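# Put blue blocks in basket, close drawer and box

## Task

Place every blue block inside the basket, entirely within its rim, with no block of any other colour in it. Some blue blocks start out concealed inside or beneath other objects. At the end the light wooden cabinet's drawer must be completely closed and the metal box must have its lid fully seated. Anything that stays in place only because the robot is holding it does not count. Finish by releasing everything and moving the grippers away.

## Robot and tools

Robot: two xArm6 arms, left_arm and right_arm, each with six revolute joints and a parallel two-finger gripper with a wrist camera. In the scene frame the origin sits on the table top midway between the arms, +z is up, +x points out across the table, and left_arm is on the +y side. The names left and right do not refer to sides of any image. Base poses: left_arm at (-0.010, +0.264, 0) m, quat_wxyz (+0.999, 0, 0, -0.043); right_arm at (+0.016, -0.297, 0) m, quat_wxyz (+0.997, 0, 0, -0.080).

execute_actions takes "actions", a list holding one item or nothing, and an optional "pictures" boolean. An empty list only reports the current state, with camera images. An action item is {"rows": [...], "steps": n}, where n is 1 to 15 (default 15) and must be at least 5; each step lasts 1/30 s. Each row drives one step; if there are fewer rows than steps, the final row is held for the rest. A wait item is {"steps": n} with n up to 300 and no rows; it returns when that many steps have elapsed since the previous result, counting your reply time. Images arrive only with an empty list or pictures: true. A refused call moves nothing.

Every row is one flat list of 14 numbers covering both arms, even if one arm stays still: left_arm waist, shoulder, elbow, forearm roll, wrist pitch, wrist roll, gripper opening, then the same seven for right_arm. The joint values are absolute target angles in radians, in the same form Joint positions prints them, not offsets. Stated ranges per arm: waist -6.283 to 6.283, shoulder -2.059 to 2.094, elbow -3.927 to 0.192, forearm roll -6.283 to 6.283, wrist pitch -1.693 to 3.142, wrist roll -6.283 to 6.283. The true ends may differ by up to 0.010 rad. A target more than 0.010 rad beyond an end, and further out than the last reported angle, gets the call refused; a target past the real end is clipped there and a "joint sent to its limit" line appears (possibly about an earlier action). The opening is a unitless absolute command from -1 (closed) to +1 (fully open, about 0.084 m between pads).

Motion: targets advance at most 3.14 rad/s per joint, with 0.16 s of acceleration, and all joints of an arm are synchronised to arrive together. Each step the target is kept within 0.623 rad of the measured angle, and if it would carry the gripper more than 70 mm from where it is, the whole arm's target is pulled back. Far moves therefore take several calls. Arms keep heading to the last row sent while you think or wait, until they settle or a step is HELD. Each result is produced 5 steps before the action finishes; those steps run during your next reply.

Gripper geometry: fingers point along the gripper's +z and close along its y axis. end_effector_position is the pinch point between closed pads, roughly 2 cm behind the fingertips; closing pushes the tips about 10 mm further along +z. The printed hand position can be off, more so at long reach.

Result lines: the state line gives, per arm, end_effector_position (m), end_effector_quat_wxyz and linear/angular velocities (m/s, rad/s) in the scene frame. Joint positions and Joint velocities list the six joints (rad, rad/s) then the pad gap (m, m/s). grip_measured is the measured opening on the command scale. To keep hold of something, command an opening clearly below grip_measured; a larger gap means a harder squeeze (about 24 N per pad at most on parts up to ~6 cm). Repeating grip_measured gives only light pressure and wide parts may slip; fast closes can overshoot in force. HELD marks steps where your row was not (fully) sent. "joint command not followed" means a clearance check altered or blocked joint targets on some steps; the rest of the row still ran.

Faults: if contact torque reaches a joint's load limit (waist 47, shoulder 47, elbow 28.2, forearm roll 28.2, wrist pitch 18.8, wrist roll 18.8 N m, held weight included), that arm halts, backs that joint off slightly, freezes 10 s and drops the rest of the call. Holding loads warms motors: MOTOR HOT warns from 65 °C, and at 80 °C an OVER-TEMPERATURE FAULT brakes that arm until cool. Avoid these stops.

zoom_image: {"camera", "region"} where camera is cam_high, cam_left_wrist or cam_right_wrist (each 672x504) and region is [x0, y0, x1, y1] in pixels from the top-left, at most 504 by 504; it enlarges the latest image. Camera intrinsics and the URDF give approximate optics and link offsets; wrist_camera_optical has +z forward, +x image-right, +y image-down.

read_manual {"section": "licences"} only returns licence text. finished_scene {"scene": number} ends the current scene irreversibly and reports success; replying without any tool call ends everything.

Avoid: knocking or placing anything off the table, letting the arms collide or push on each other, dropping or slamming objects, shoving hard, and leaving the drawer or lid held rather than resting closed. Brief external tugs on held parts or nudges to loose objects can happen.

Each tool is called after "Call:" as name(argument=value, ...) on one line, values as JSON.

## Session

Call:
execute_actions(actions=[])

Scene clock: 0.00 s of 6000.00 s.
left_arm: end_effector_position=(+0.2845, +0.5822, +0.3564) grip_measured=+1.00 end_effector_quat_wxyz=(-0.508, +0.850, -0.065, -0.124) end_effector_velocity=(+0.000, -0.000, -0.000) end_effector_angular_velocity=(-0.001, +0.000, -0.000) | right_arm: end_effector_position=(+0.3302, -0.2172, +0.2185) grip_measured=+1.00 end_effector_quat_wxyz=(+0.003, -0.262, +0.963, -0.064) end_effector_velocity=(-0.000, +0.000, -0.000) end_effector_angular_velocity=(-0.000, +0.001, +0.000)
Joint positions: left_arm=[ 0.438 -0.437 -0.745  1.185  1.237  0.037  0.084] | right_arm=[ 0.494 -0.523 -0.62  -0.141  1.15   3.003  0.084]
Joint velocities: left_arm=[-0.001 -0.    -0.    -0.001  0.001  0.001 -0.   ] | right_arm=[ 0.     0.    -0.     0.     0.001 -0.    -0.   ]

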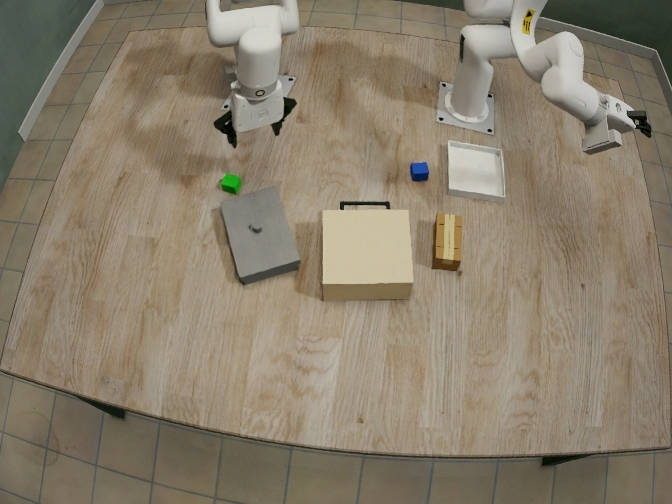

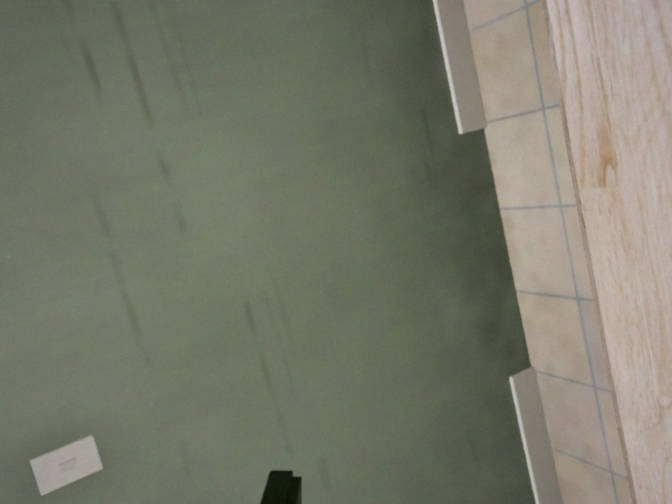

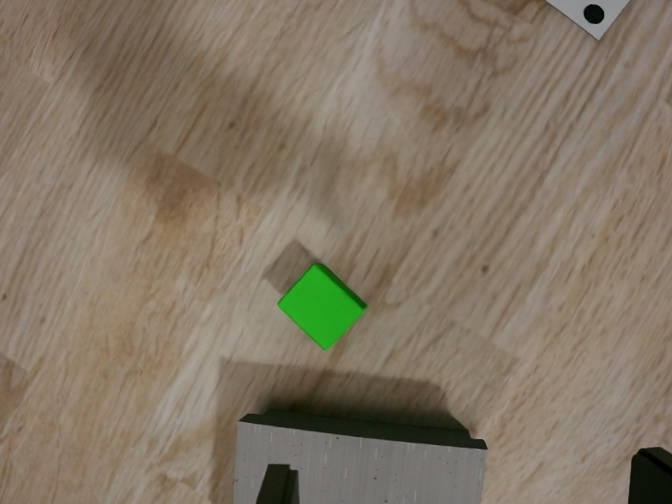

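Call:
zoom_image(camera="cam_high", region=[200, 120, 520, 320])

Region (200, 120, 520, 320) of cam_high's 672x504 image, scaled by 1.575, with more detail than that image has; it fills the top 315 rows of this view, and the rest is white.

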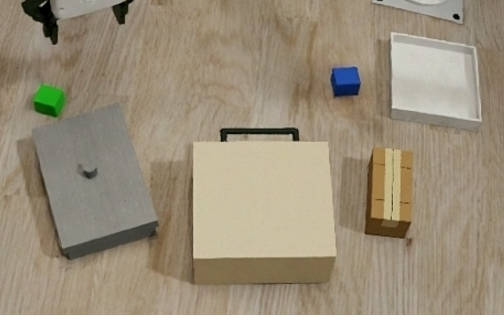

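Call:
execute_actions(actions=[{"rows":[[-0.28,-0.735,-0.896,0,1.631,-0.366,1,0.423,-0.735,-0.896,0,1.631,0.263,1]],"steps":15}])

Call:
execute_actions(actions=[{"steps":30}], pictures=true)

Scene clock: 0.80 s of 6000.00 s.
left_arm: end_effector_position=(+0.3073, +0.4640, +0.3747) grip_measured=+1.00 end_effector_quat_wxyz=(-0.418, +0.908, +0.012, +0.002) end_effector_velocity=(+0.026, -0.497, -0.020) end_effector_angular_velocity=(-1.194, -0.778, -0.014) | right_arm: end_effector_position=(+0.3027, -0.2248, +0.3081) grip_measured=+1.00 end_effector_quat_wxyz=(-0.003, -0.434, +0.900, -0.027) end_effector_velocity=(-0.169, -0.026, +0.315) end_effector_angular_velocity=(+0.256, +0.237, +2.275)
Joint positions: left_arm=[ 0.145 -0.564 -0.81   0.877  1.405 -0.135  0.084] | right_arm=[ 0.451 -0.653 -0.791 -0.055  1.443  2.54   0.084]
Joint velocities: left_arm=[-1.057 -0.422 -0.208 -1.324  0.552 -0.566  0.   ] | right_arm=[-0.165 -0.485 -0.611  0.328  1.112 -2.547 -0.   ]
Steps of this call (steps 1 to 14: nothing new was sent; steps 15 to 24: the first 10 steps of this action). Readings (joint positions):
15: left_arm=[0.438 -0.437 -0.745 1.184 1.237 0.036] | right_arm=[0.494 -0.523 -0.620 -0.141 1.150 3.003]
16: left_arm=[0.434 -0.438 -0.745 1.180 1.241 0.033] | right_arm=[0.494 -0.524 -0.621 -0.140 1.154 2.998]
18: left_arm=[0.386 -0.460 -0.754 1.128 1.275 -0.001] | right_arm=[0.488 -0.540 -0.640 -0.128 1.196 2.944]
22: left_arm=[0.218 -0.536 -0.796 0.962 1.366 -0.096] | right_arm=[0.462 -0.619 -0.747 -0.078 1.366 2.695]
24: the state above

Scene clock: 1.80 s of 6000.00 s.
left_arm: end_effector_position=(+0.2345, +0.1704, +0.3603) grip_measured=+1.00 end_effector_quat_wxyz=(-0.000, +1.000, +0.000, -0.000) end_effector_velocity=(-0.001, -0.002, +0.001) end_effector_angular_velocity=(-0.005, -0.002, -0.004) | right_arm: end_effector_position=(+0.2689, -0.2286, +0.3604) grip_measured=+1.00 end_effector_quat_wxyz=(+0.000, +1.000, -0.001, -0.000) end_effector_velocity=(+0.000, -0.000, +0.001) end_effector_angular_velocity=(+0.000, -0.003, +0.015)
Joint positions: left_arm=[-0.279 -0.735 -0.896  0.     1.631 -0.366  0.084] | right_arm=[ 0.423 -0.735 -0.896 -0.     1.631  0.265  0.084]
Joint velocities: left_arm=[-0.003 -0.002 -0.002 -0.004  0.     0.    -0.   ] | right_arm=[-0.    -0.001 -0.001 -0.    -0.001 -0.015 -0.   ]
Kept back: nothing.
Steps of this call (steps 1 to 5: the last 5 steps of your previous action; steps 6 to 30: the robot went on to your last target). Readings (joint positions):
1: left_arm=[0.110 -0.578 -0.817 0.832 1.423 -0.154] | right_arm=[0.445 -0.669 -0.811 -0.045 1.479 2.450]
2: left_arm=[0.078 -0.591 -0.824 0.786 1.440 -0.171] | right_arm=[0.440 -0.684 -0.830 -0.035 1.513 2.354]
4: left_arm=[0.018 -0.616 -0.836 0.690 1.471 -0.203] | right_arm=[0.432 -0.708 -0.861 -0.019 1.565 2.151]
8: left_arm=[-0.078 -0.654 -0.855 0.488 1.523 -0.256] | right_arm=[0.425 -0.729 -0.887 -0.005 1.615 1.735]
30: the state above

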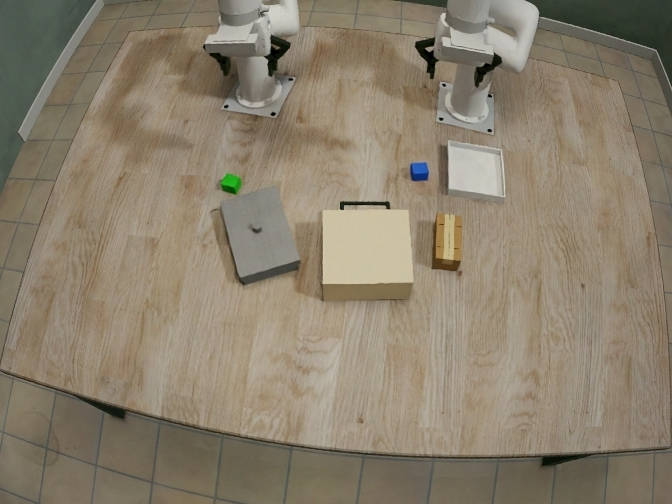

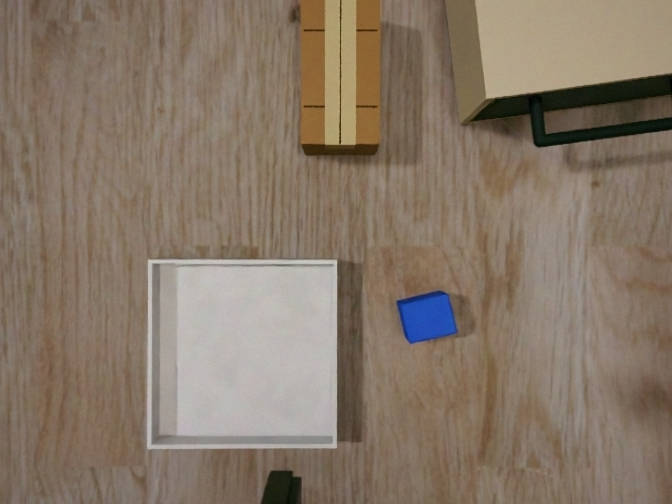

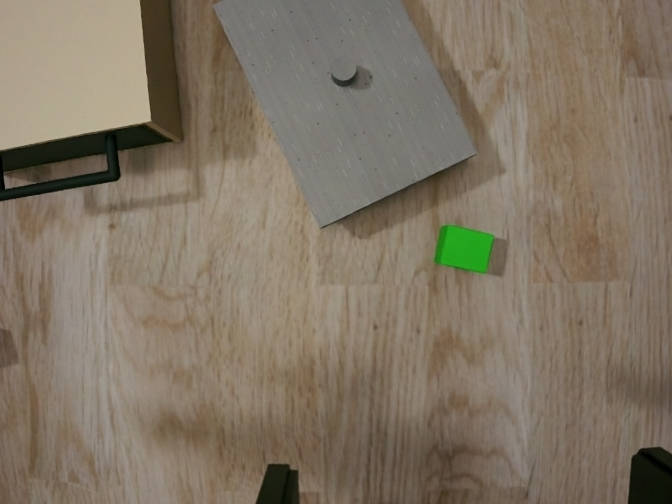

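Call:
execute_actions(actions=[{"rows":[[-0.376,-0.497,-0.342,0,0.839,-0.642,0.6,0.861,0.092,-1.08,0,0.988,2.126,-0.3]],"steps":15}])

Call:
execute_actions(actions=[{"steps":24}], pictures=true)

Scene clock: 3.03 s of 6000.00 s.
left_arm: end_effector_position=(+0.2596, +0.1469, +0.2492) grip_measured=+0.59 end_effector_quat_wxyz=(-0.007, +0.999, +0.041, -0.014) end_effector_velocity=(+0.076, -0.088, -0.434) end_effector_angular_velocity=(-0.031, -0.113, +0.318) | right_arm: end_effector_position=(+0.3447, -0.1415, +0.3239) grip_measured=-0.32 end_effector_quat_wxyz=(-0.011, +0.998, -0.057, +0.021) end_effector_velocity=(+0.210, +0.332, -0.257) end_effector_angular_velocity=(+0.003, +0.130, -0.623)
Joint positions: left_arm=[-0.323 -0.628 -0.647  0.     1.307 -0.49   0.069] | right_arm=[ 0.601 -0.446 -0.973 -0.     1.371  0.554  0.03 ]
Joint velocities: left_arm=[-0.173  0.428  0.985  0.001 -1.528 -0.492  0.   ] | right_arm=[ 0.579  1.203 -0.242  0.    -0.844  1.203 -0.004]
Steps of this call (steps 1 to 15: the robot went on to your last target; steps 16 to 27: nothing new was sent; steps 28 to 37: the first 10 steps of this action). Readings (joint positions):
28: left_arm=[-0.280 -0.735 -0.896 0.000 1.631 -0.366] | right_arm=[0.423 -0.735 -0.896 -0.000 1.631 0.263]
29: left_arm=[-0.281 -0.734 -0.893 0.000 1.626 -0.368] | right_arm=[0.426 -0.731 -0.898 -0.000 1.626 0.268]
31: left_arm=[-0.288 -0.719 -0.854 0.000 1.573 -0.391] | right_arm=[0.460 -0.685 -0.915 -0.001 1.575 0.320]
35: left_arm=[-0.312 -0.655 -0.711 0.000 1.406 -0.458] | right_arm=[0.560 -0.525 -0.955 -0.000 1.430 0.475]
37: the state above

Scene clock: 3.83 s of 6000.00 s.
left_arm: end_effector_position=(+0.2530, +0.1328, +0.1202) grip_measured=+0.59 end_effector_quat_wxyz=(+0.000, +0.996, +0.090, +0.000) end_effector_velocity=(-0.001, +0.000, -0.002) end_effector_angular_velocity=(+0.002, +0.004, -0.000) | right_arm: end_effector_position=(+0.3861, +0.0152, +0.1712) grip_measured=-0.32 end_effector_quat_wxyz=(-0.001, +0.760, -0.650, +0.000) end_effector_velocity=(+0.002, +0.004, -0.000) end_effector_angular_velocity=(+0.005, -0.008, -0.190)
Joint positions: left_arm=[-0.376 -0.497 -0.342 -0.     0.839 -0.642  0.069] | right_arm=[ 0.86   0.09  -1.08  -0.     0.989  2.114  0.03 ]
Joint velocities: left_arm=[-0.001  0.002  0.003 -0.001  0.    -0.     0.   ] | right_arm=[ 0.003  0.008 -0.007 -0.002 -0.01   0.194 -0.   ]
Kept back: nothing.
Steps of this call (steps 1 to 5: the last 5 steps of your previous action; steps 6 to 24: the robot went on to your last target). Readings (joint positions):
1: left_arm=[-0.329 -0.613 -0.614 -0.000 1.255 -0.507] | right_arm=[0.620 -0.406 -0.980 0.000 1.343 0.595]
2: left_arm=[-0.335 -0.599 -0.580 -0.000 1.204 -0.523] | right_arm=[0.638 -0.368 -0.987 0.000 1.316 0.638]
4: left_arm=[-0.347 -0.569 -0.511 -0.000 1.099 -0.557] | right_arm=[0.674 -0.294 -1.001 0.000 1.264 0.731]
8: left_arm=[-0.369 -0.512 -0.379 0.000 0.901 -0.622] | right_arm=[0.740 -0.157 -1.029 0.000 1.167 0.953]
24: the state above

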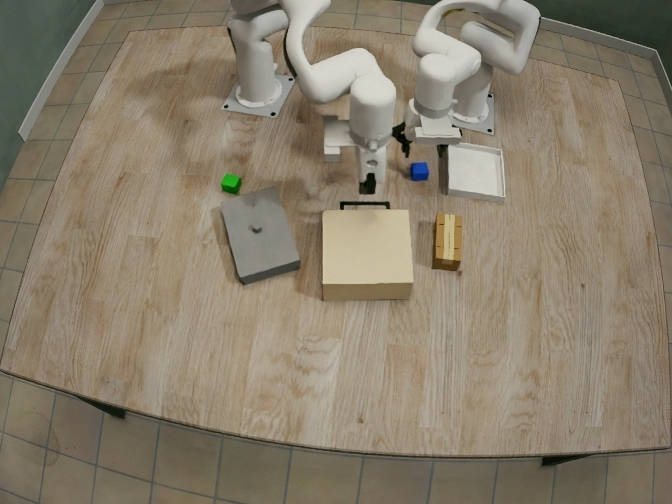

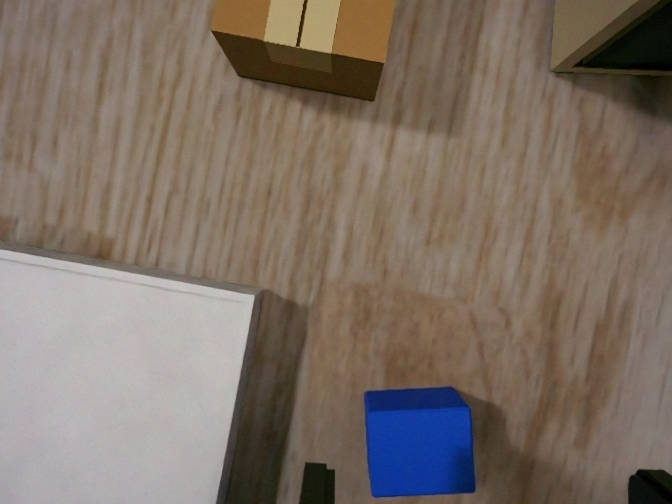

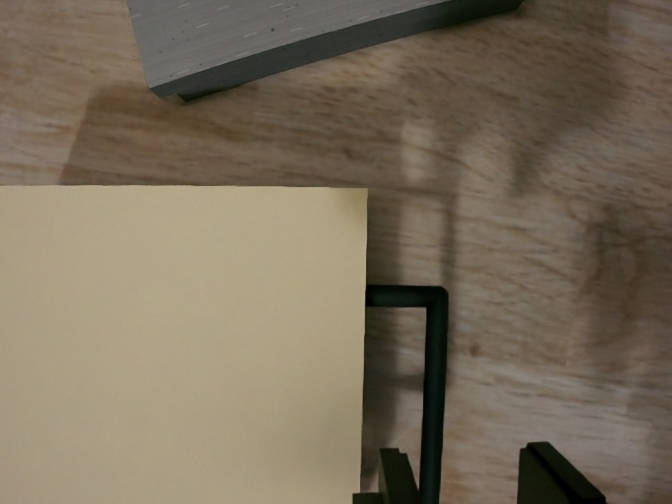

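Call:
execute_actions(actions=[{"rows":[[-0.379,-0.188,-0.246,0,0.435,-0.645,0.6,0.874,0.170,-0.958,0,0.787,2.139,-0.3]],"steps":15}])

Call:
execute_actions(actions=[{"rows":[[-0.379,-0.188,-0.246,0,0.435,-0.645,0.2,0.874,0.170,-0.958,0,0.787,2.139,-0.3],[-0.379,-0.188,-0.246,0,0.435,-0.645,0,0.874,0.170,-0.958,0,0.787,2.139,-0.3],[-0.379,-0.188,-0.246,0,0.435,-0.645,-0.2,0.874,0.170,-0.958,0,0.787,2.139,-0.3],[-0.379,-0.188,-0.246,0,0.435,-0.645,-0.5,0.874,0.170,-0.958,0,0.787,2.139,-0.3]],"steps":13}], pictures=true)

Scene clock: 4.77 s of 6000.00 s.
left_arm: end_effector_position=(+0.2454, +0.1356, +0.0307) grip_measured=+0.59 end_effector_quat_wxyz=(-0.004, +0.996, +0.090, -0.007) end_effector_velocity=(-0.061, +0.028, -0.169) end_effector_angular_velocity=(+0.038, +0.076, -0.002) | right_arm: end_effector_position=(+0.3710, +0.0110, +0.0961) grip_measured=-0.32 end_effector_quat_wxyz=(+0.007, +0.757, -0.654, -0.001) end_effector_velocity=(+0.059, +0.052, +0.064) end_effector_angular_velocity=(+0.166, -0.193, -0.004)
Joint positions: left_arm=[-0.379 -0.209 -0.249  0.     0.473 -0.645  0.069] | right_arm=[ 0.874  0.174 -0.953  0.     0.794  2.139  0.03 ]
Joint velocities: left_arm=[-0.007  0.555  0.2   -0.    -0.67  -0.005 -0.   ] | right_arm=[ 0.001 -0.046 -0.093 -0.001 -0.117  0.006  0.   ]
Steps of this call (steps 1 to 18: the robot went on to your last target; steps 19 to 28: the first 10 steps of this action). Readings (joint positions):
19: left_arm=[-0.376 -0.497 -0.342 -0.000 0.839 -0.642] | right_arm=[0.861 0.092 -1.080 -0.000 0.988 2.126]
20: left_arm=[-0.376 -0.494 -0.341 -0.000 0.834 -0.642] | right_arm=[0.861 0.093 -1.078 -0.000 0.982 2.126]
22: left_arm=[-0.376 -0.458 -0.332 -0.000 0.779 -0.642] | right_arm=[0.864 0.109 -1.053 -0.000 0.928 2.130]
26: left_arm=[-0.378 -0.271 -0.271 0.000 0.548 -0.644] | right_arm=[0.873 0.171 -0.956 0.000 0.806 2.138]
28: the state above

Scene clock: 5.20 s of 6000.00 s.
left_arm: end_effector_position=(+0.2489, +0.1339, +0.0272) grip_measured=-0.15 end_effector_quat_wxyz=(+0.000, +0.996, +0.090, +0.000) end_effector_velocity=(+0.001, -0.000, -0.000) end_effector_angular_velocity=(-0.000, -0.001, -0.000) | right_arm: end_effector_position=(+0.3746, +0.0141, +0.1005) grip_measured=-0.32 end_effector_quat_wxyz=(-0.001, +0.757, -0.654, +0.000) end_effector_velocity=(+0.000, -0.000, -0.001) end_effector_angular_velocity=(-0.000, -0.001, +0.001)
Joint positions: left_arm=[-0.379 -0.189 -0.247 -0.     0.435 -0.645  0.037] | right_arm=[ 0.874  0.17  -0.958 -0.     0.787  2.139  0.03 ]
Joint velocities: left_arm=[ 0.001  0.002 -0.001  0.001 -0.002 -0.     0.   ] | right_arm=[ 0.     0.001  0.001 -0.001 -0.002 -0.     0.   ]
Steps of this call (steps 1 to 5: the last 5 steps of your previous action; steps 6 to 13: the first 8 steps of this action). Readings (joint positions):
6: left_arm=[-0.379 -0.190 -0.248 -0.000 0.436 -0.645] | right_arm=[0.874 0.169 -0.960 -0.000 0.787 2.139]
7: left_arm=[-0.379 -0.190 -0.248 -0.000 0.436 -0.645] | right_arm=[0.874 0.169 -0.959 -0.000 0.787 2.139]
9: left_arm=[-0.379 -0.190 -0.247 -0.000 0.435 -0.645] | right_arm=[0.874 0.169 -0.959 -0.000 0.787 2.139]
13: the state above

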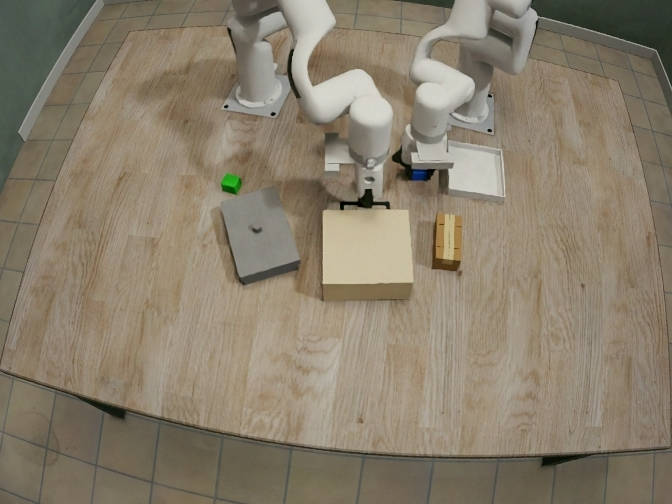

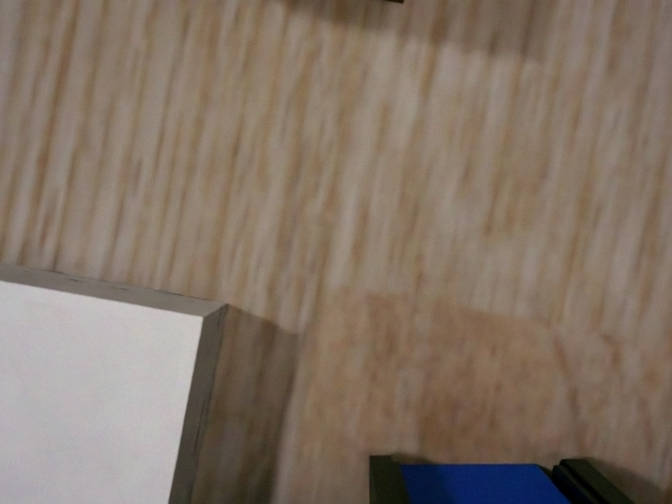

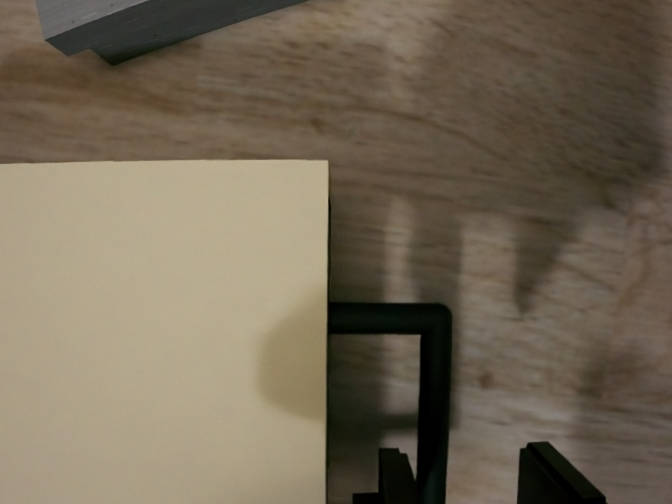

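Call:
execute_actions(actions=[{"rows":[[-0.379,-0.25,-0.25,0,0.5,-0.645,-0.5,0.874,0.180,-0.955,0,0.775,2.139,-0.3],[-0.379,-0.32,-0.255,0,0.575,-0.645,-0.5,0.874,0.191,-0.951,0,0.76,2.139,-0.3],[-0.379,-0.4,-0.26,0,0.66,-0.645,-0.5,0.874,0.202,-0.947,0,0.745,2.139,-0.3],[-0.379,-0.47,-0.261,0,0.731,-0.645,-0.5,0.874,0.213,-0.943,0,0.73,2.139,-0.3],[-0.379,-0.518,-0.261,0,0.78,-0.645,-0.5,0.874,0.224,-0.939,0,0.715,2.139,-0.3],[-0.379,-0.518,-0.261,0,0.78,-0.645,-0.5,0.874,0.23,-0.937,0,0.707,2.139,-0.3],[-0.379,-0.518,-0.261,0,0.78,-0.645,-0.5,0.874,0.235,-0.936,0,0.701,2.139,-0.3],[0.187,-0.518,-0.261,0,0.78,0.101,-0.5,0.874,0.235,-0.936,0,0.701,2.139,-0.3]],"steps":14}])

Call:
execute_actions(actions=[{"rows":[[0.187,-0.518,-0.261,0,0.78,0.101,-0.5,0.874,0.235,-0.936,0,0.701,2.139,-0.5],[0.187,-0.518,-0.261,0,0.78,0.101,-0.5,0.874,0.235,-0.936,0,0.701,2.139,-0.6],[0.187,-0.518,-0.261,0,0.78,0.101,-0.5,0.874,0.235,-0.936,0,0.701,2.139,-0.7],[0.187,-0.518,-0.261,0,0.78,0.101,-0.5,0.874,0.235,-0.936,0,0.701,2.139,-0.8],[0.187,-0.518,-0.261,0,0.78,0.101,-0.5,0.874,0.235,-0.936,0,0.701,2.139,-0.92]],"steps":15}], pictures=true)

Scene clock: 6.67 s of 6000.00 s.
left_arm: end_effector_position=(+0.2430, +0.1379, +0.0945) grip_measured=-0.15 end_effector_quat_wxyz=(+0.003, +0.996, +0.089, +0.004) end_effector_velocity=(+0.006, +0.069, +0.189) end_effector_angular_velocity=(-0.046, -0.099, -0.073) | right_arm: end_effector_position=(+0.3730, +0.0127, +0.0692) grip_measured=-0.32 end_effector_quat_wxyz=(+0.003, +0.757, -0.654, -0.000) end_effector_velocity=(-0.014, -0.013, -0.082) end_effector_angular_velocity=(-0.036, +0.041, +0.000)
Joint positions: left_arm=[-0.375 -0.484 -0.263 -0.     0.738 -0.64   0.037] | right_arm=[ 0.874  0.23  -0.935  0.     0.711  2.139  0.03 ]
Joint velocities: left_arm=[ 0.228 -0.806 -0.055 -0.001  0.751  0.301  0.   ] | right_arm=[-0.     0.149  0.065 -0.    -0.16  -0.    -0.   ]
Steps of this call (steps 1 to 5: the last 5 steps of your previous action; steps 6 to 15: the robot went on to your last target; steps 16 to 35: nothing new was sent; steps 36 to 44: the first 9 steps of this action). Readings (joint positions):
36: left_arm=[-0.379 -0.188 -0.246 -0.000 0.435 -0.645] | right_arm=[0.874 0.170 -0.958 -0.000 0.787 2.139]
37: left_arm=[-0.379 -0.191 -0.246 -0.000 0.440 -0.645] | right_arm=[0.874 0.172 -0.958 -0.000 0.784 2.139]
39: left_arm=[-0.379 -0.236 -0.244 0.000 0.495 -0.645] | right_arm=[0.874 0.184 -0.955 -0.000 0.766 2.139]
43: left_arm=[-0.379 -0.448 -0.260 -0.000 0.705 -0.645] | right_arm=[0.874 0.224 -0.938 0.000 0.718 2.139]
44: the state above

Scene clock: 7.17 s of 6000.00 s.
left_arm: end_effector_position=(+0.2651, +0.2904, +0.0995) grip_measured=-0.15 end_effector_quat_wxyz=(+0.000, +1.000, +0.003, -0.001) end_effector_velocity=(-0.003, +0.023, +0.001) end_effector_angular_velocity=(-0.001, +0.001, -0.098) | right_arm: end_effector_position=(+0.3748, +0.0141, +0.0684) grip_measured=-0.81 end_effector_quat_wxyz=(-0.001, +0.756, -0.654, +0.000) end_effector_velocity=(-0.001, -0.000, -0.001) end_effector_angular_velocity=(-0.001, +0.001, +0.002)
Joint positions: left_arm=[ 0.182 -0.517 -0.26   0.     0.78   0.09   0.037] | right_arm=[ 0.874  0.235 -0.937  0.     0.701  2.139  0.008]
Joint velocities: left_arm=[ 0.084 -0.005  0.001 -0.     0.006  0.182  0.   ] | right_arm=[ 0.001  0.001  0.001 -0.    -0.    -0.001  0.   ]
Steps of this call (steps 1 to 5: the last 5 steps of your previous action; steps 6 to 15: the first 10 steps of this action). Readings (joint positions):
6: left_arm=[-0.128 -0.505 -0.260 0.000 0.767 -0.344] | right_arm=[0.874 0.234 -0.937 -0.000 0.701 2.139]
7: left_arm=[-0.079 -0.507 -0.260 0.000 0.768 -0.275] | right_arm=[0.874 0.234 -0.937 -0.000 0.701 2.139]
9: left_arm=[0.020 -0.511 -0.261 0.000 0.773 -0.136] | right_arm=[0.874 0.234 -0.937 -0.000 0.701 2.139]
13: left_arm=[0.167 -0.517 -0.261 0.000 0.779 0.066] | right_arm=[0.874 0.235 -0.937 0.000 0.701 2.139]
15: the state above

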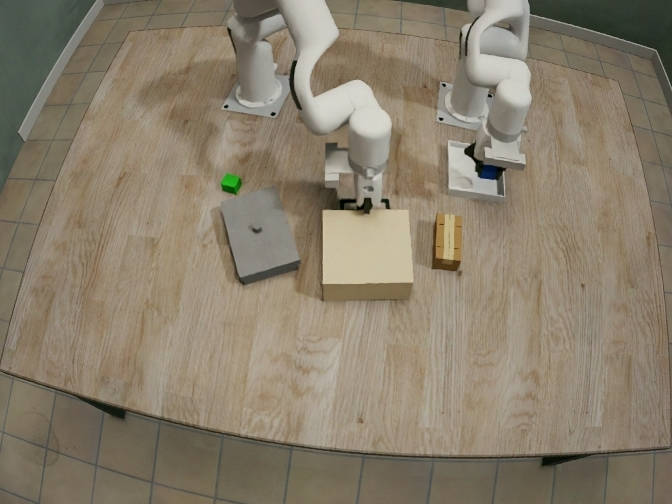

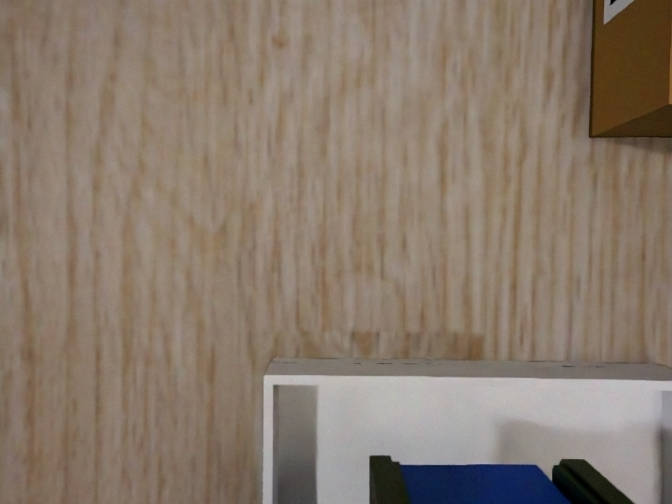

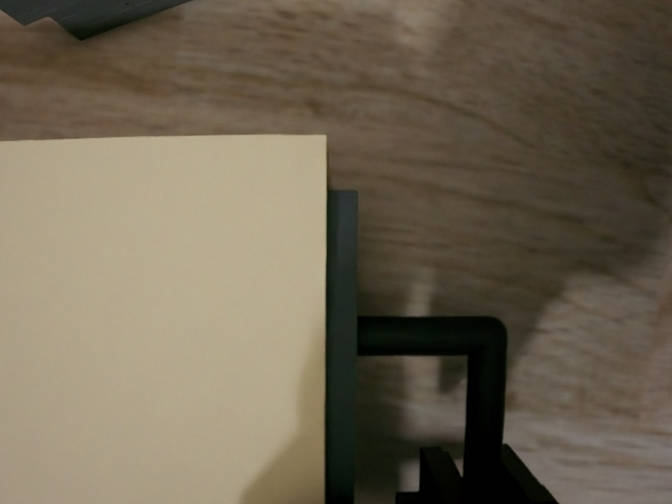

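Call:
execute_actions(actions=[{"rows":[[0.187,-0.49,-0.254,0,0.744,0.101,-0.5,0.878,0.227,-0.925,0,0.698,2.143,-1],[0.187,-0.455,-0.247,0,0.702,0.101,-0.5,0.884,0.215,-0.908,0,0.693,2.149,-1],[0.187,-0.42,-0.239,0,0.659,0.101,-0.5,0.891,0.2,-0.888,0,0.688,2.156,-1],[0.187,-0.385,-0.231,0,0.616,0.101,-0.5,0.899,0.185,-0.867,0,0.682,2.164,-1],[0.187,-0.35,-0.223,0,0.573,0.101,-0.5,0.907,0.17,-0.846,0,0.676,2.172,-1],[0.187,-0.32,-0.216,0,0.536,0.101,-0.5,0.915,0.155,-0.826,0,0.671,2.18,-1],[0.187,-0.3,-0.212,0,0.512,0.101,-0.5,0.9225,0.1405,-0.805,0,0.665,2.1875,-1],[0.187,-0.285,-0.208,0,0.493,0.101,-0.5,0.931,0.126,-0.786,0,0.66,2.196,-1],[0.187,-0.275,-0.206,0,0.481,0.101,-0.5,0.94,0.111,-0.767,0,0.656,2.205,-1],[0.187,-0.27,-0.205,0,0.475,0.101,-0.5,0.949,0.096,-0.748,0,0.652,2.214,-1],[0.187,-0.27,-0.205,0,0.475,0.101,-0.5,0.958,0.082,-0.729,0,0.647,2.223,-1],[0.187,-0.27,-0.205,0,0.475,0.101,-0.5,0.966,0.069,-0.712,0,0.643,2.231,-1],[0.187,-0.27,-0.205,0,0.475,0.101,-0.5,0.973,0.058,-0.698,0,0.64,2.238,-1],[0.187,-0.27,-0.205,0,0.475,0.101,0.25,0.979,0.048,-0.685,0,0.637,2.244,-1]],"steps":15}])

Call:
execute_actions(actions=[{"rows":[[0.187,-0.27,-0.205,0,0.475,0.101,0.25,0.985,0.039,-0.675,0,0.636,2.25,-1],[0.187,-0.27,-0.205,0,0.475,0.101,0.25,0.991,0.031,-0.664,0,0.633,2.256,-1],[0.187,-0.27,-0.205,0,0.475,0.101,0.25,0.997,0.022,-0.654,0,0.632,2.262,-1],[0.187,-0.518,-0.261,0,0.78,0.101,0.25,1.003,0.013,-0.643,0,0.63,2.268,-1]],"steps":14}], pictures=true)

Scene clock: 8.27 s of 6000.00 s.
left_arm: end_effector_position=(+0.2650, +0.2918, +0.0445) grip_measured=-0.15 end_effector_quat_wxyz=(+0.000, +1.000, +0.000, -0.003) end_effector_velocity=(-0.033, -0.003, -0.175) end_effector_angular_velocity=(-0.005, +0.042, +0.002) | right_arm: end_effector_position=(+0.3341, +0.0080, +0.0679) grip_measured=-0.81 end_effector_quat_wxyz=(+0.000, +0.757, -0.654, -0.000) end_effector_velocity=(-0.188, -0.027, +0.001) end_effector_angular_velocity=(-0.002, +0.002, +0.002)
Joint positions: left_arm=[ 0.187 -0.311 -0.213  0.     0.529  0.101  0.037] | right_arm=[ 0.924  0.14  -0.805  0.     0.666  2.188  0.008]
Joint velocities: left_arm=[ 0.     0.658  0.161 -0.001 -0.777 -0.001 -0.   ] | right_arm=[ 0.25  -0.442  0.589 -0.    -0.145  0.248 -0.   ]
Steps of this call (steps 1 to 5: the last 5 steps of your previous action; steps 6 to 23: the robot went on to your last target; steps 24 to 33: the first 10 steps of this action). Readings (joint positions):
24: left_arm=[0.187 -0.518 -0.261 -0.000 0.780 0.101] | right_arm=[0.874 0.235 -0.936 0.000 0.701 2.139]
25: left_arm=[0.187 -0.515 -0.260 -0.000 0.775 0.101] | right_arm=[0.875 0.233 -0.934 -0.000 0.700 2.140]
27: left_arm=[0.187 -0.484 -0.255 -0.000 0.733 0.101] | right_arm=[0.881 0.221 -0.916 -0.000 0.695 2.147]
31: left_arm=[0.187 -0.365 -0.226 0.000 0.593 0.101] | right_arm=[0.908 0.169 -0.844 0.000 0.676 2.173]
33: the state above

Scene clock: 8.73 s of 6000.00 s.
left_arm: end_effector_position=(+0.2657, +0.2919, +0.0674) grip_measured=+0.24 end_effector_quat_wxyz=(+0.000, +1.000, +0.000, -0.004) end_effector_velocity=(+0.068, +0.008, +0.431) end_effector_angular_velocity=(+0.022, -0.219, +0.005) | right_arm: end_effector_position=(+0.2807, +0.0000, +0.0680) grip_measured=-0.81 end_effector_quat_wxyz=(+0.000, +0.757, -0.654, +0.000) end_effector_velocity=(-0.005, -0.000, +0.002) end_effector_angular_velocity=(+0.006, -0.005, -0.008)
Joint positions: left_arm=[ 0.187 -0.4   -0.232  0.     0.639  0.101  0.054] | right_arm=[ 1.002  0.015 -0.644 -0.     0.631  2.267  0.008]
Joint velocities: left_arm=[ 0.003 -1.519 -0.401 -0.001  1.699 -0.001  0.   ] | right_arm=[ 0.01  -0.02   0.02   0.    -0.008  0.017 -0.   ]
Steps of this call (steps 1 to 5: the last 5 steps of your previous action; steps 6 to 14: the first 9 steps of this action). Readings (joint positions):
6: left_arm=[0.187 -0.272 -0.206 -0.000 0.477 0.101] | right_arm=[0.972 0.060 -0.699 -0.000 0.641 2.236]
7: left_arm=[0.187 -0.271 -0.205 -0.000 0.476 0.101] | right_arm=[0.977 0.052 -0.690 -0.000 0.639 2.241]
9: left_arm=[0.187 -0.271 -0.205 -0.000 0.475 0.101] | right_arm=[0.987 0.037 -0.672 -0.000 0.635 2.252]
13: left_arm=[0.187 -0.350 -0.220 0.000 0.581 0.101] | right_arm=[1.002 0.016 -0.645 -0.000 0.631 2.266]
14: the state above

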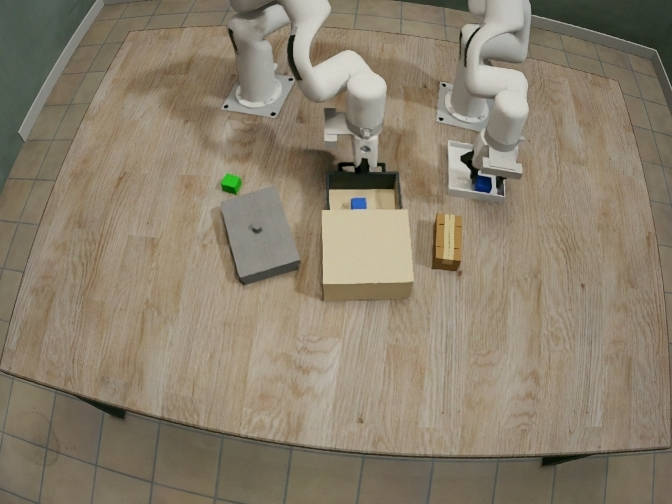

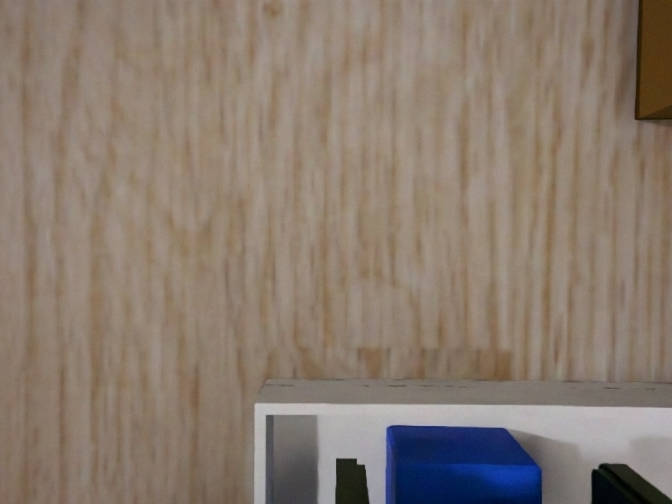

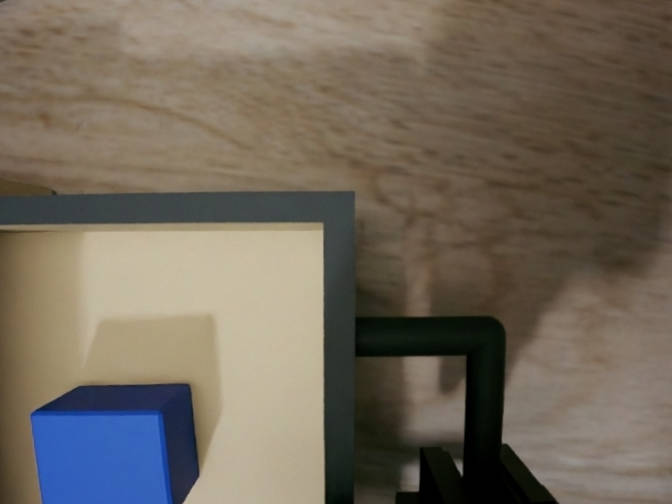

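Call:
execute_actions(actions=[{"rows":[[-0.055,0.01,-0.949,0,0.94,-0.141,1,1.003,0.013,-0.643,0,0.63,2.268,-0.45],[-0.055,0.01,-0.949,0,0.94,-0.141,1,1.003,0.013,-0.643,0,0.63,2.268,-0.45],[-0.055,0.01,-0.949,0,0.94,-0.141,1,1.003,0.013,-0.643,0,0.63,2.268,-0.45],[-0.055,0.01,-0.949,0,0.94,-0.141,1,1.003,-0.02,-0.655,0,0.675,2.268,-0.45],[-0.055,0.01,-0.949,0,0.94,-0.141,1,1.003,-0.055,-0.669,0,0.724,2.268,-0.45],[-0.055,0.01,-0.949,0,0.94,-0.141,1,1.003,-0.09,-0.684,0,0.774,2.268,-0.45],[-0.055,0.01,-0.949,0,0.94,-0.141,1,1.003,-0.128,-0.7,0,0.828,2.268,-0.45],[-0.055,0.01,-0.949,0,0.94,-0.141,1,1.003,-0.128,-0.7,0,0.828,2.268,-0.45],[-0.055,0.01,-0.949,0,0.94,-0.141,1,1.003,-0.128,-0.7,0,0.828,2.268,-0.45],[-0.055,0.01,-0.949,0,0.94,-0.141,1,0.3715,-0.008,-0.991,0,0.998,1.342,0]],"steps":15}])

Call:
execute_actions(actions=[{"steps":27}], pictures=true)

Scene clock: 9.60 s of 6000.00 s.
left_arm: end_effector_position=(+0.3585, +0.2537, +0.1384) grip_measured=+1.00 end_effector_quat_wxyz=(-0.000, +1.000, +0.000, -0.004) end_effector_velocity=(+0.383, -0.197, +0.132) end_effector_angular_velocity=(+0.004, -0.033, -0.005) | right_arm: end_effector_position=(+0.2818, +0.0018, +0.1185) grip_measured=-0.39 end_effector_quat_wxyz=(-0.002, +0.757, -0.654, +0.000) end_effector_velocity=(+0.058, +0.054, +0.348) end_effector_angular_velocity=(+0.220, -0.198, +0.014)
Joint positions: left_arm=[ 0.058 -0.236 -0.621  0.     0.865 -0.028  0.084] | right_arm=[ 1.003 -0.1   -0.69  -0.     0.786  2.268  0.027]
Joint velocities: left_arm=[-0.506  1.105 -1.471  0.001  0.334 -0.502 -0.   ] | right_arm=[-0.018 -0.655 -0.382 -0.002  0.741 -0.031  0.203]
Steps of this call (steps 1 to 5: the last 5 steps of your previous action; steps 6 to 16: the robot went on to your last target; steps 17 to 26: the first 10 steps of this action). Readings (joint positions):
17: left_arm=[0.187 -0.517 -0.261 0.000 0.780 0.101] | right_arm=[1.003 0.013 -0.643 -0.000 0.630 2.268]
18: left_arm=[0.185 -0.514 -0.265 0.000 0.782 0.099] | right_arm=[1.003 0.013 -0.643 -0.000 0.630 2.268]
20: left_arm=[0.166 -0.471 -0.313 0.000 0.797 0.078] | right_arm=[1.003 0.013 -0.643 -0.000 0.631 2.268]
24: left_arm=[0.091 -0.308 -0.524 -0.000 0.843 0.005] | right_arm=[1.003 -0.046 -0.663 0.000 0.718 2.268]
26: the state above

Scene clock: 10.50 s of 6000.00 s.
left_arm: end_effector_position=(+0.4393, +0.2002, +0.1597) grip_measured=+1.00 end_effector_quat_wxyz=(-0.000, +1.000, +0.000, -0.000) end_effector_velocity=(+0.000, +0.001, -0.000) end_effector_angular_velocity=(+0.001, -0.000, -0.000) | right_arm: end_effector_position=(+0.4624, -0.1999, +0.1799) grip_measured=-0.01 end_effector_quat_wxyz=(+0.000, +0.845, -0.535, -0.000) end_effector_velocity=(+0.002, -0.002, +0.002) end_effector_angular_velocity=(+0.000, -0.003, +0.009)
Joint positions: left_arm=[-0.055  0.01  -0.949  0.     0.94  -0.141  0.084] | right_arm=[ 0.374 -0.008 -0.99   0.     0.998  1.343  0.044]
Joint velocities: left_arm=[ 0.001  0.001 -0.     0.001 -0.001  0.     0.   ] | right_arm=[-0.004  0.    -0.007 -0.001  0.003 -0.013  0.   ]
Kept back: nothing.
Steps of this call (steps 1 to 5: the last 5 steps of your previous action; steps 6 to 27: the robot went on to your last target). Readings (joint positions):
1: left_arm=[0.041 -0.199 -0.670 0.000 0.876 -0.045] | right_arm=[0.999 -0.116 -0.702 -0.000 0.804 2.262]
2: left_arm=[0.024 -0.162 -0.720 -0.000 0.887 -0.062] | right_arm=[0.984 -0.119 -0.715 0.000 0.814 2.244]
4: left_arm=[-0.010 -0.087 -0.820 -0.000 0.910 -0.096] | right_arm=[0.910 -0.100 -0.747 0.000 0.829 2.170]
8: left_arm=[-0.053 0.002 -0.938 -0.000 0.936 -0.136] | right_arm=[0.765 -0.077 -0.812 -0.000 0.875 2.003]
27: the state above

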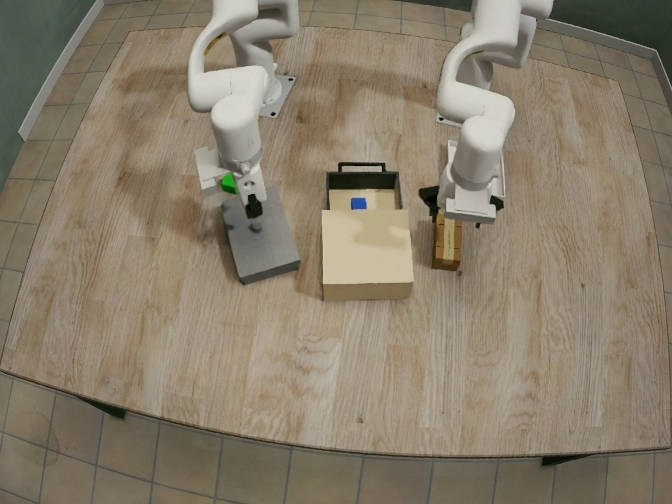

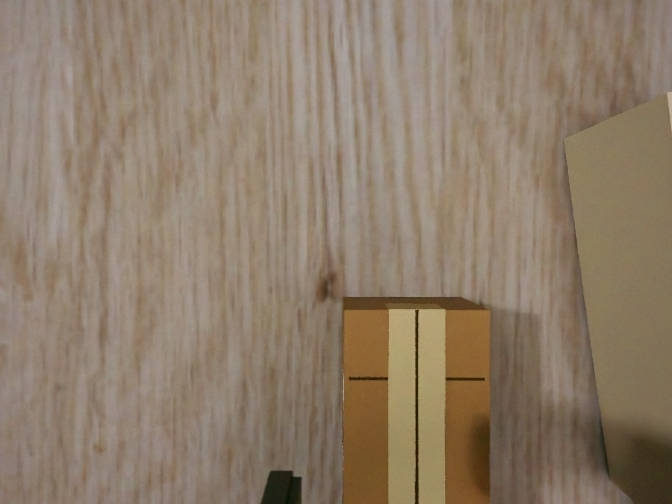

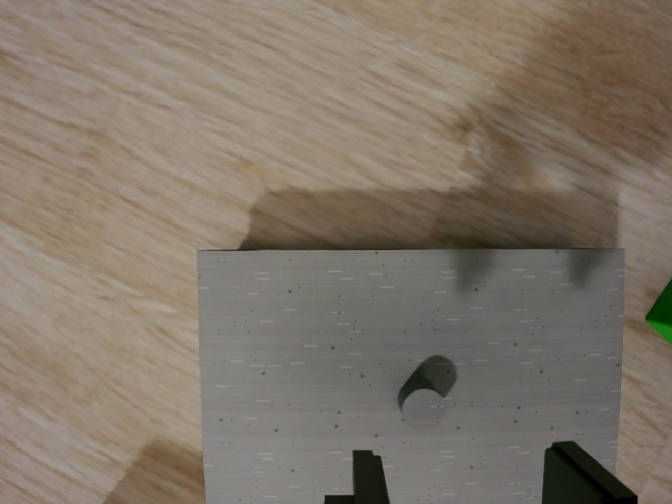

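Call:
execute_actions(actions=[{"rows":[[-0.055,0.03,-0.932,0,0.902,-0.141,1,0.365,0.01,-0.978,0,0.968,1.335,0],[-0.055,0.055,-0.913,0,0.858,-0.141,1,0.358,0.03,-0.963,0,0.933,1.328,0],[-0.055,0.08,-0.894,0,0.814,-0.141,1,0.354,0.05,-0.948,0,0.898,1.324,0],[-0.055,0.105,-0.876,0,0.771,-0.141,1,0.354,0.07,-0.934,0,0.864,1.324,0],[-0.055,0.13,-0.86,0,0.73,-0.141,1,0.354,0.088,-0.922,0,0.834,1.324,0],[-0.055,0.155,-0.845,0,0.69,-0.141,1,0.354,0.104,-0.912,0,0.808,1.324,0],[-0.055,0.175,-0.834,0,0.659,-0.141,1,0.354,0.117,-0.904,0,0.787,1.324,0],[-0.055,0.19,-0.826,0,0.636,-0.141,1,0.354,0.127,-0.898,0,0.771,1.324,0],[-0.055,0.202,-0.82,0,0.618,-0.141,1,0.354,0.134,-0.894,0,0.76,1.324,0],[-0.055,0.21,-0.816,0,0.605,-0.141,1,0.354,0.138,-0.8915,0,0.753,1.324,0]],"steps":13}])

Call:
execute_actions(actions=[{"rows":[[-0.055,0.21,-0.816,0,0.605,-0.141,0.7,0.354,0.138,-0.8915,0,0.753,1.324,-0.2],[-0.055,0.21,-0.816,0,0.605,-0.141,0.5,0.354,0.138,-0.8915,0,0.753,1.324,-0.4],[-0.055,0.21,-0.816,0,0.605,-0.141,0.3,0.354,0.138,-0.8915,0,0.753,1.324,-0.55],[-0.055,0.21,-0.816,0,0.605,-0.141,0.15,0.354,0.138,-0.8915,0,0.753,1.324,-0.7],[-0.055,0.21,-0.816,0,0.605,-0.141,-0.1,0.354,0.138,-0.8915,0,0.753,1.324,-1]],"steps":13}], pictures=true)

Scene clock: 11.27 s of 6000.00 s.
left_arm: end_effector_position=(+0.4370, +0.2005, +0.0920) grip_measured=+1.00 end_effector_quat_wxyz=(-0.000, +1.000, +0.000, -0.002) end_effector_velocity=(-0.070, +0.010, -0.432) end_effector_angular_velocity=(+0.017, +0.113, -0.002) | right_arm: end_effector_position=(+0.4661, -0.2082, +0.1232) grip_measured=-0.01 end_effector_quat_wxyz=(+0.001, +0.844, -0.536, -0.002) end_effector_velocity=(-0.033, -0.012, -0.334) end_effector_angular_velocity=(-0.020, +0.107, +0.003)
Joint positions: left_arm=[-0.055  0.121 -0.866  0.     0.748 -0.141  0.084] | right_arm=[ 0.354  0.084 -0.924 -0.     0.844  1.325  0.044]
Joint velocities: left_arm=[-0.001  0.744  0.495  0.001 -1.125  0.    -0.   ] | right_arm=[-0.013  0.542  0.383  0.002 -0.816 -0.018 -0.   ]
Steps of this call (steps 1 to 15: the robot went on to your last target; steps 16 to 23: the first 8 steps of this action). Readings (joint positions):
16: left_arm=[-0.055 0.010 -0.949 -0.000 0.940 -0.141] | right_arm=[0.372 -0.008 -0.991 0.000 0.998 1.342]
17: left_arm=[-0.055 0.012 -0.948 -0.000 0.935 -0.141] | right_arm=[0.371 -0.006 -0.990 0.000 0.993 1.341]
19: left_arm=[-0.055 0.031 -0.933 -0.000 0.892 -0.141] | right_arm=[0.364 0.012 -0.978 -0.000 0.957 1.334]
23: the state above

Scene clock: 11.70 s of 6000.00 s.
left_arm: end_effector_position=(+0.4333, +0.2010, +0.0469) grip_measured=+0.29 end_effector_quat_wxyz=(+0.000, +1.000, +0.000, +0.003) end_effector_velocity=(-0.001, -0.000, -0.000) end_effector_angular_velocity=(-0.001, +0.000, +0.002) | right_arm: end_effector_position=(+0.4669, -0.2081, +0.0940) grip_measured=-1.00 end_effector_quat_wxyz=(-0.001, +0.845, -0.535, +0.001) end_effector_velocity=(-0.006, -0.001, -0.007) end_effector_angular_velocity=(-0.003, +0.017, -0.000)
Joint positions: left_arm=[-0.055  0.208 -0.818 -0.     0.605 -0.141  0.057] | right_arm=[ 0.354  0.137 -0.892 -0.     0.753  1.324  0.   ]
Joint velocities: left_arm=[-0.    -0.001  0.002 -0.001 -0.001 -0.001  0.   ] | right_arm=[-0.     0.007  0.01   0.     0.001 -0.     0.   ]
Steps of this call (steps 1 to 5: the last 5 steps of your previous action; steps 6 to 13: the first 8 steps of this action). Readings (joint positions):
6: left_arm=[-0.055 0.209 -0.815 0.000 0.614 -0.141] | right_arm=[0.354 0.138 -0.891 0.000 0.758 1.324]
7: left_arm=[-0.055 0.210 -0.816 0.000 0.610 -0.141] | right_arm=[0.354 0.137 -0.892 0.000 0.756 1.324]
9: left_arm=[-0.055 0.208 -0.818 -0.000 0.606 -0.141] | right_arm=[0.354 0.137 -0.893 -0.000 0.754 1.324]
13: the state above

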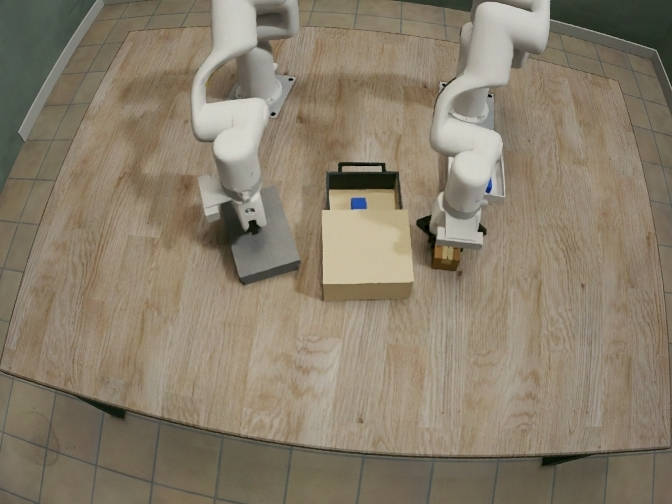

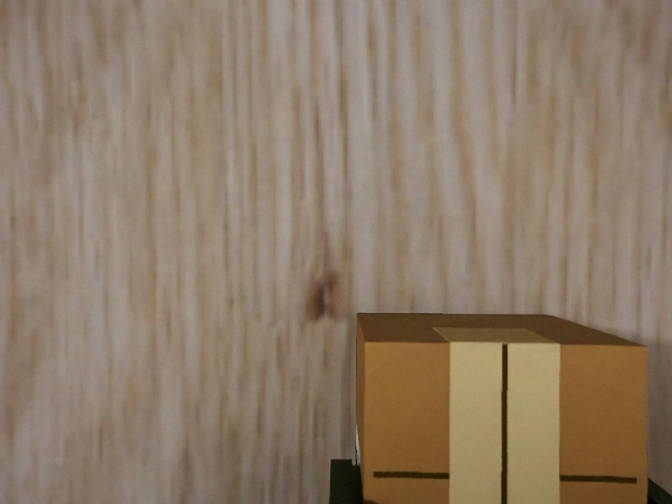

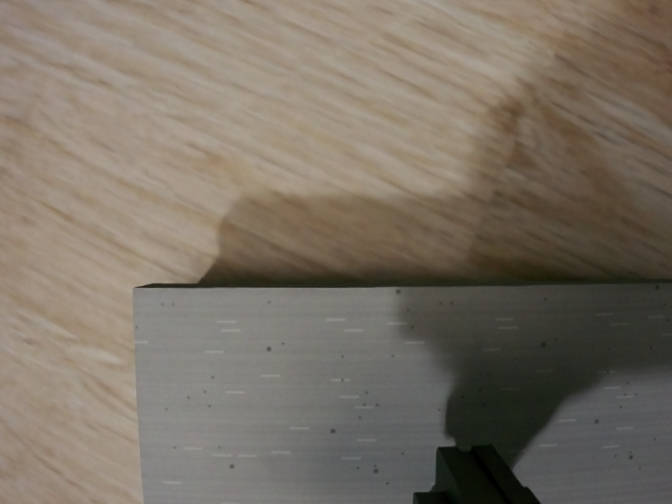

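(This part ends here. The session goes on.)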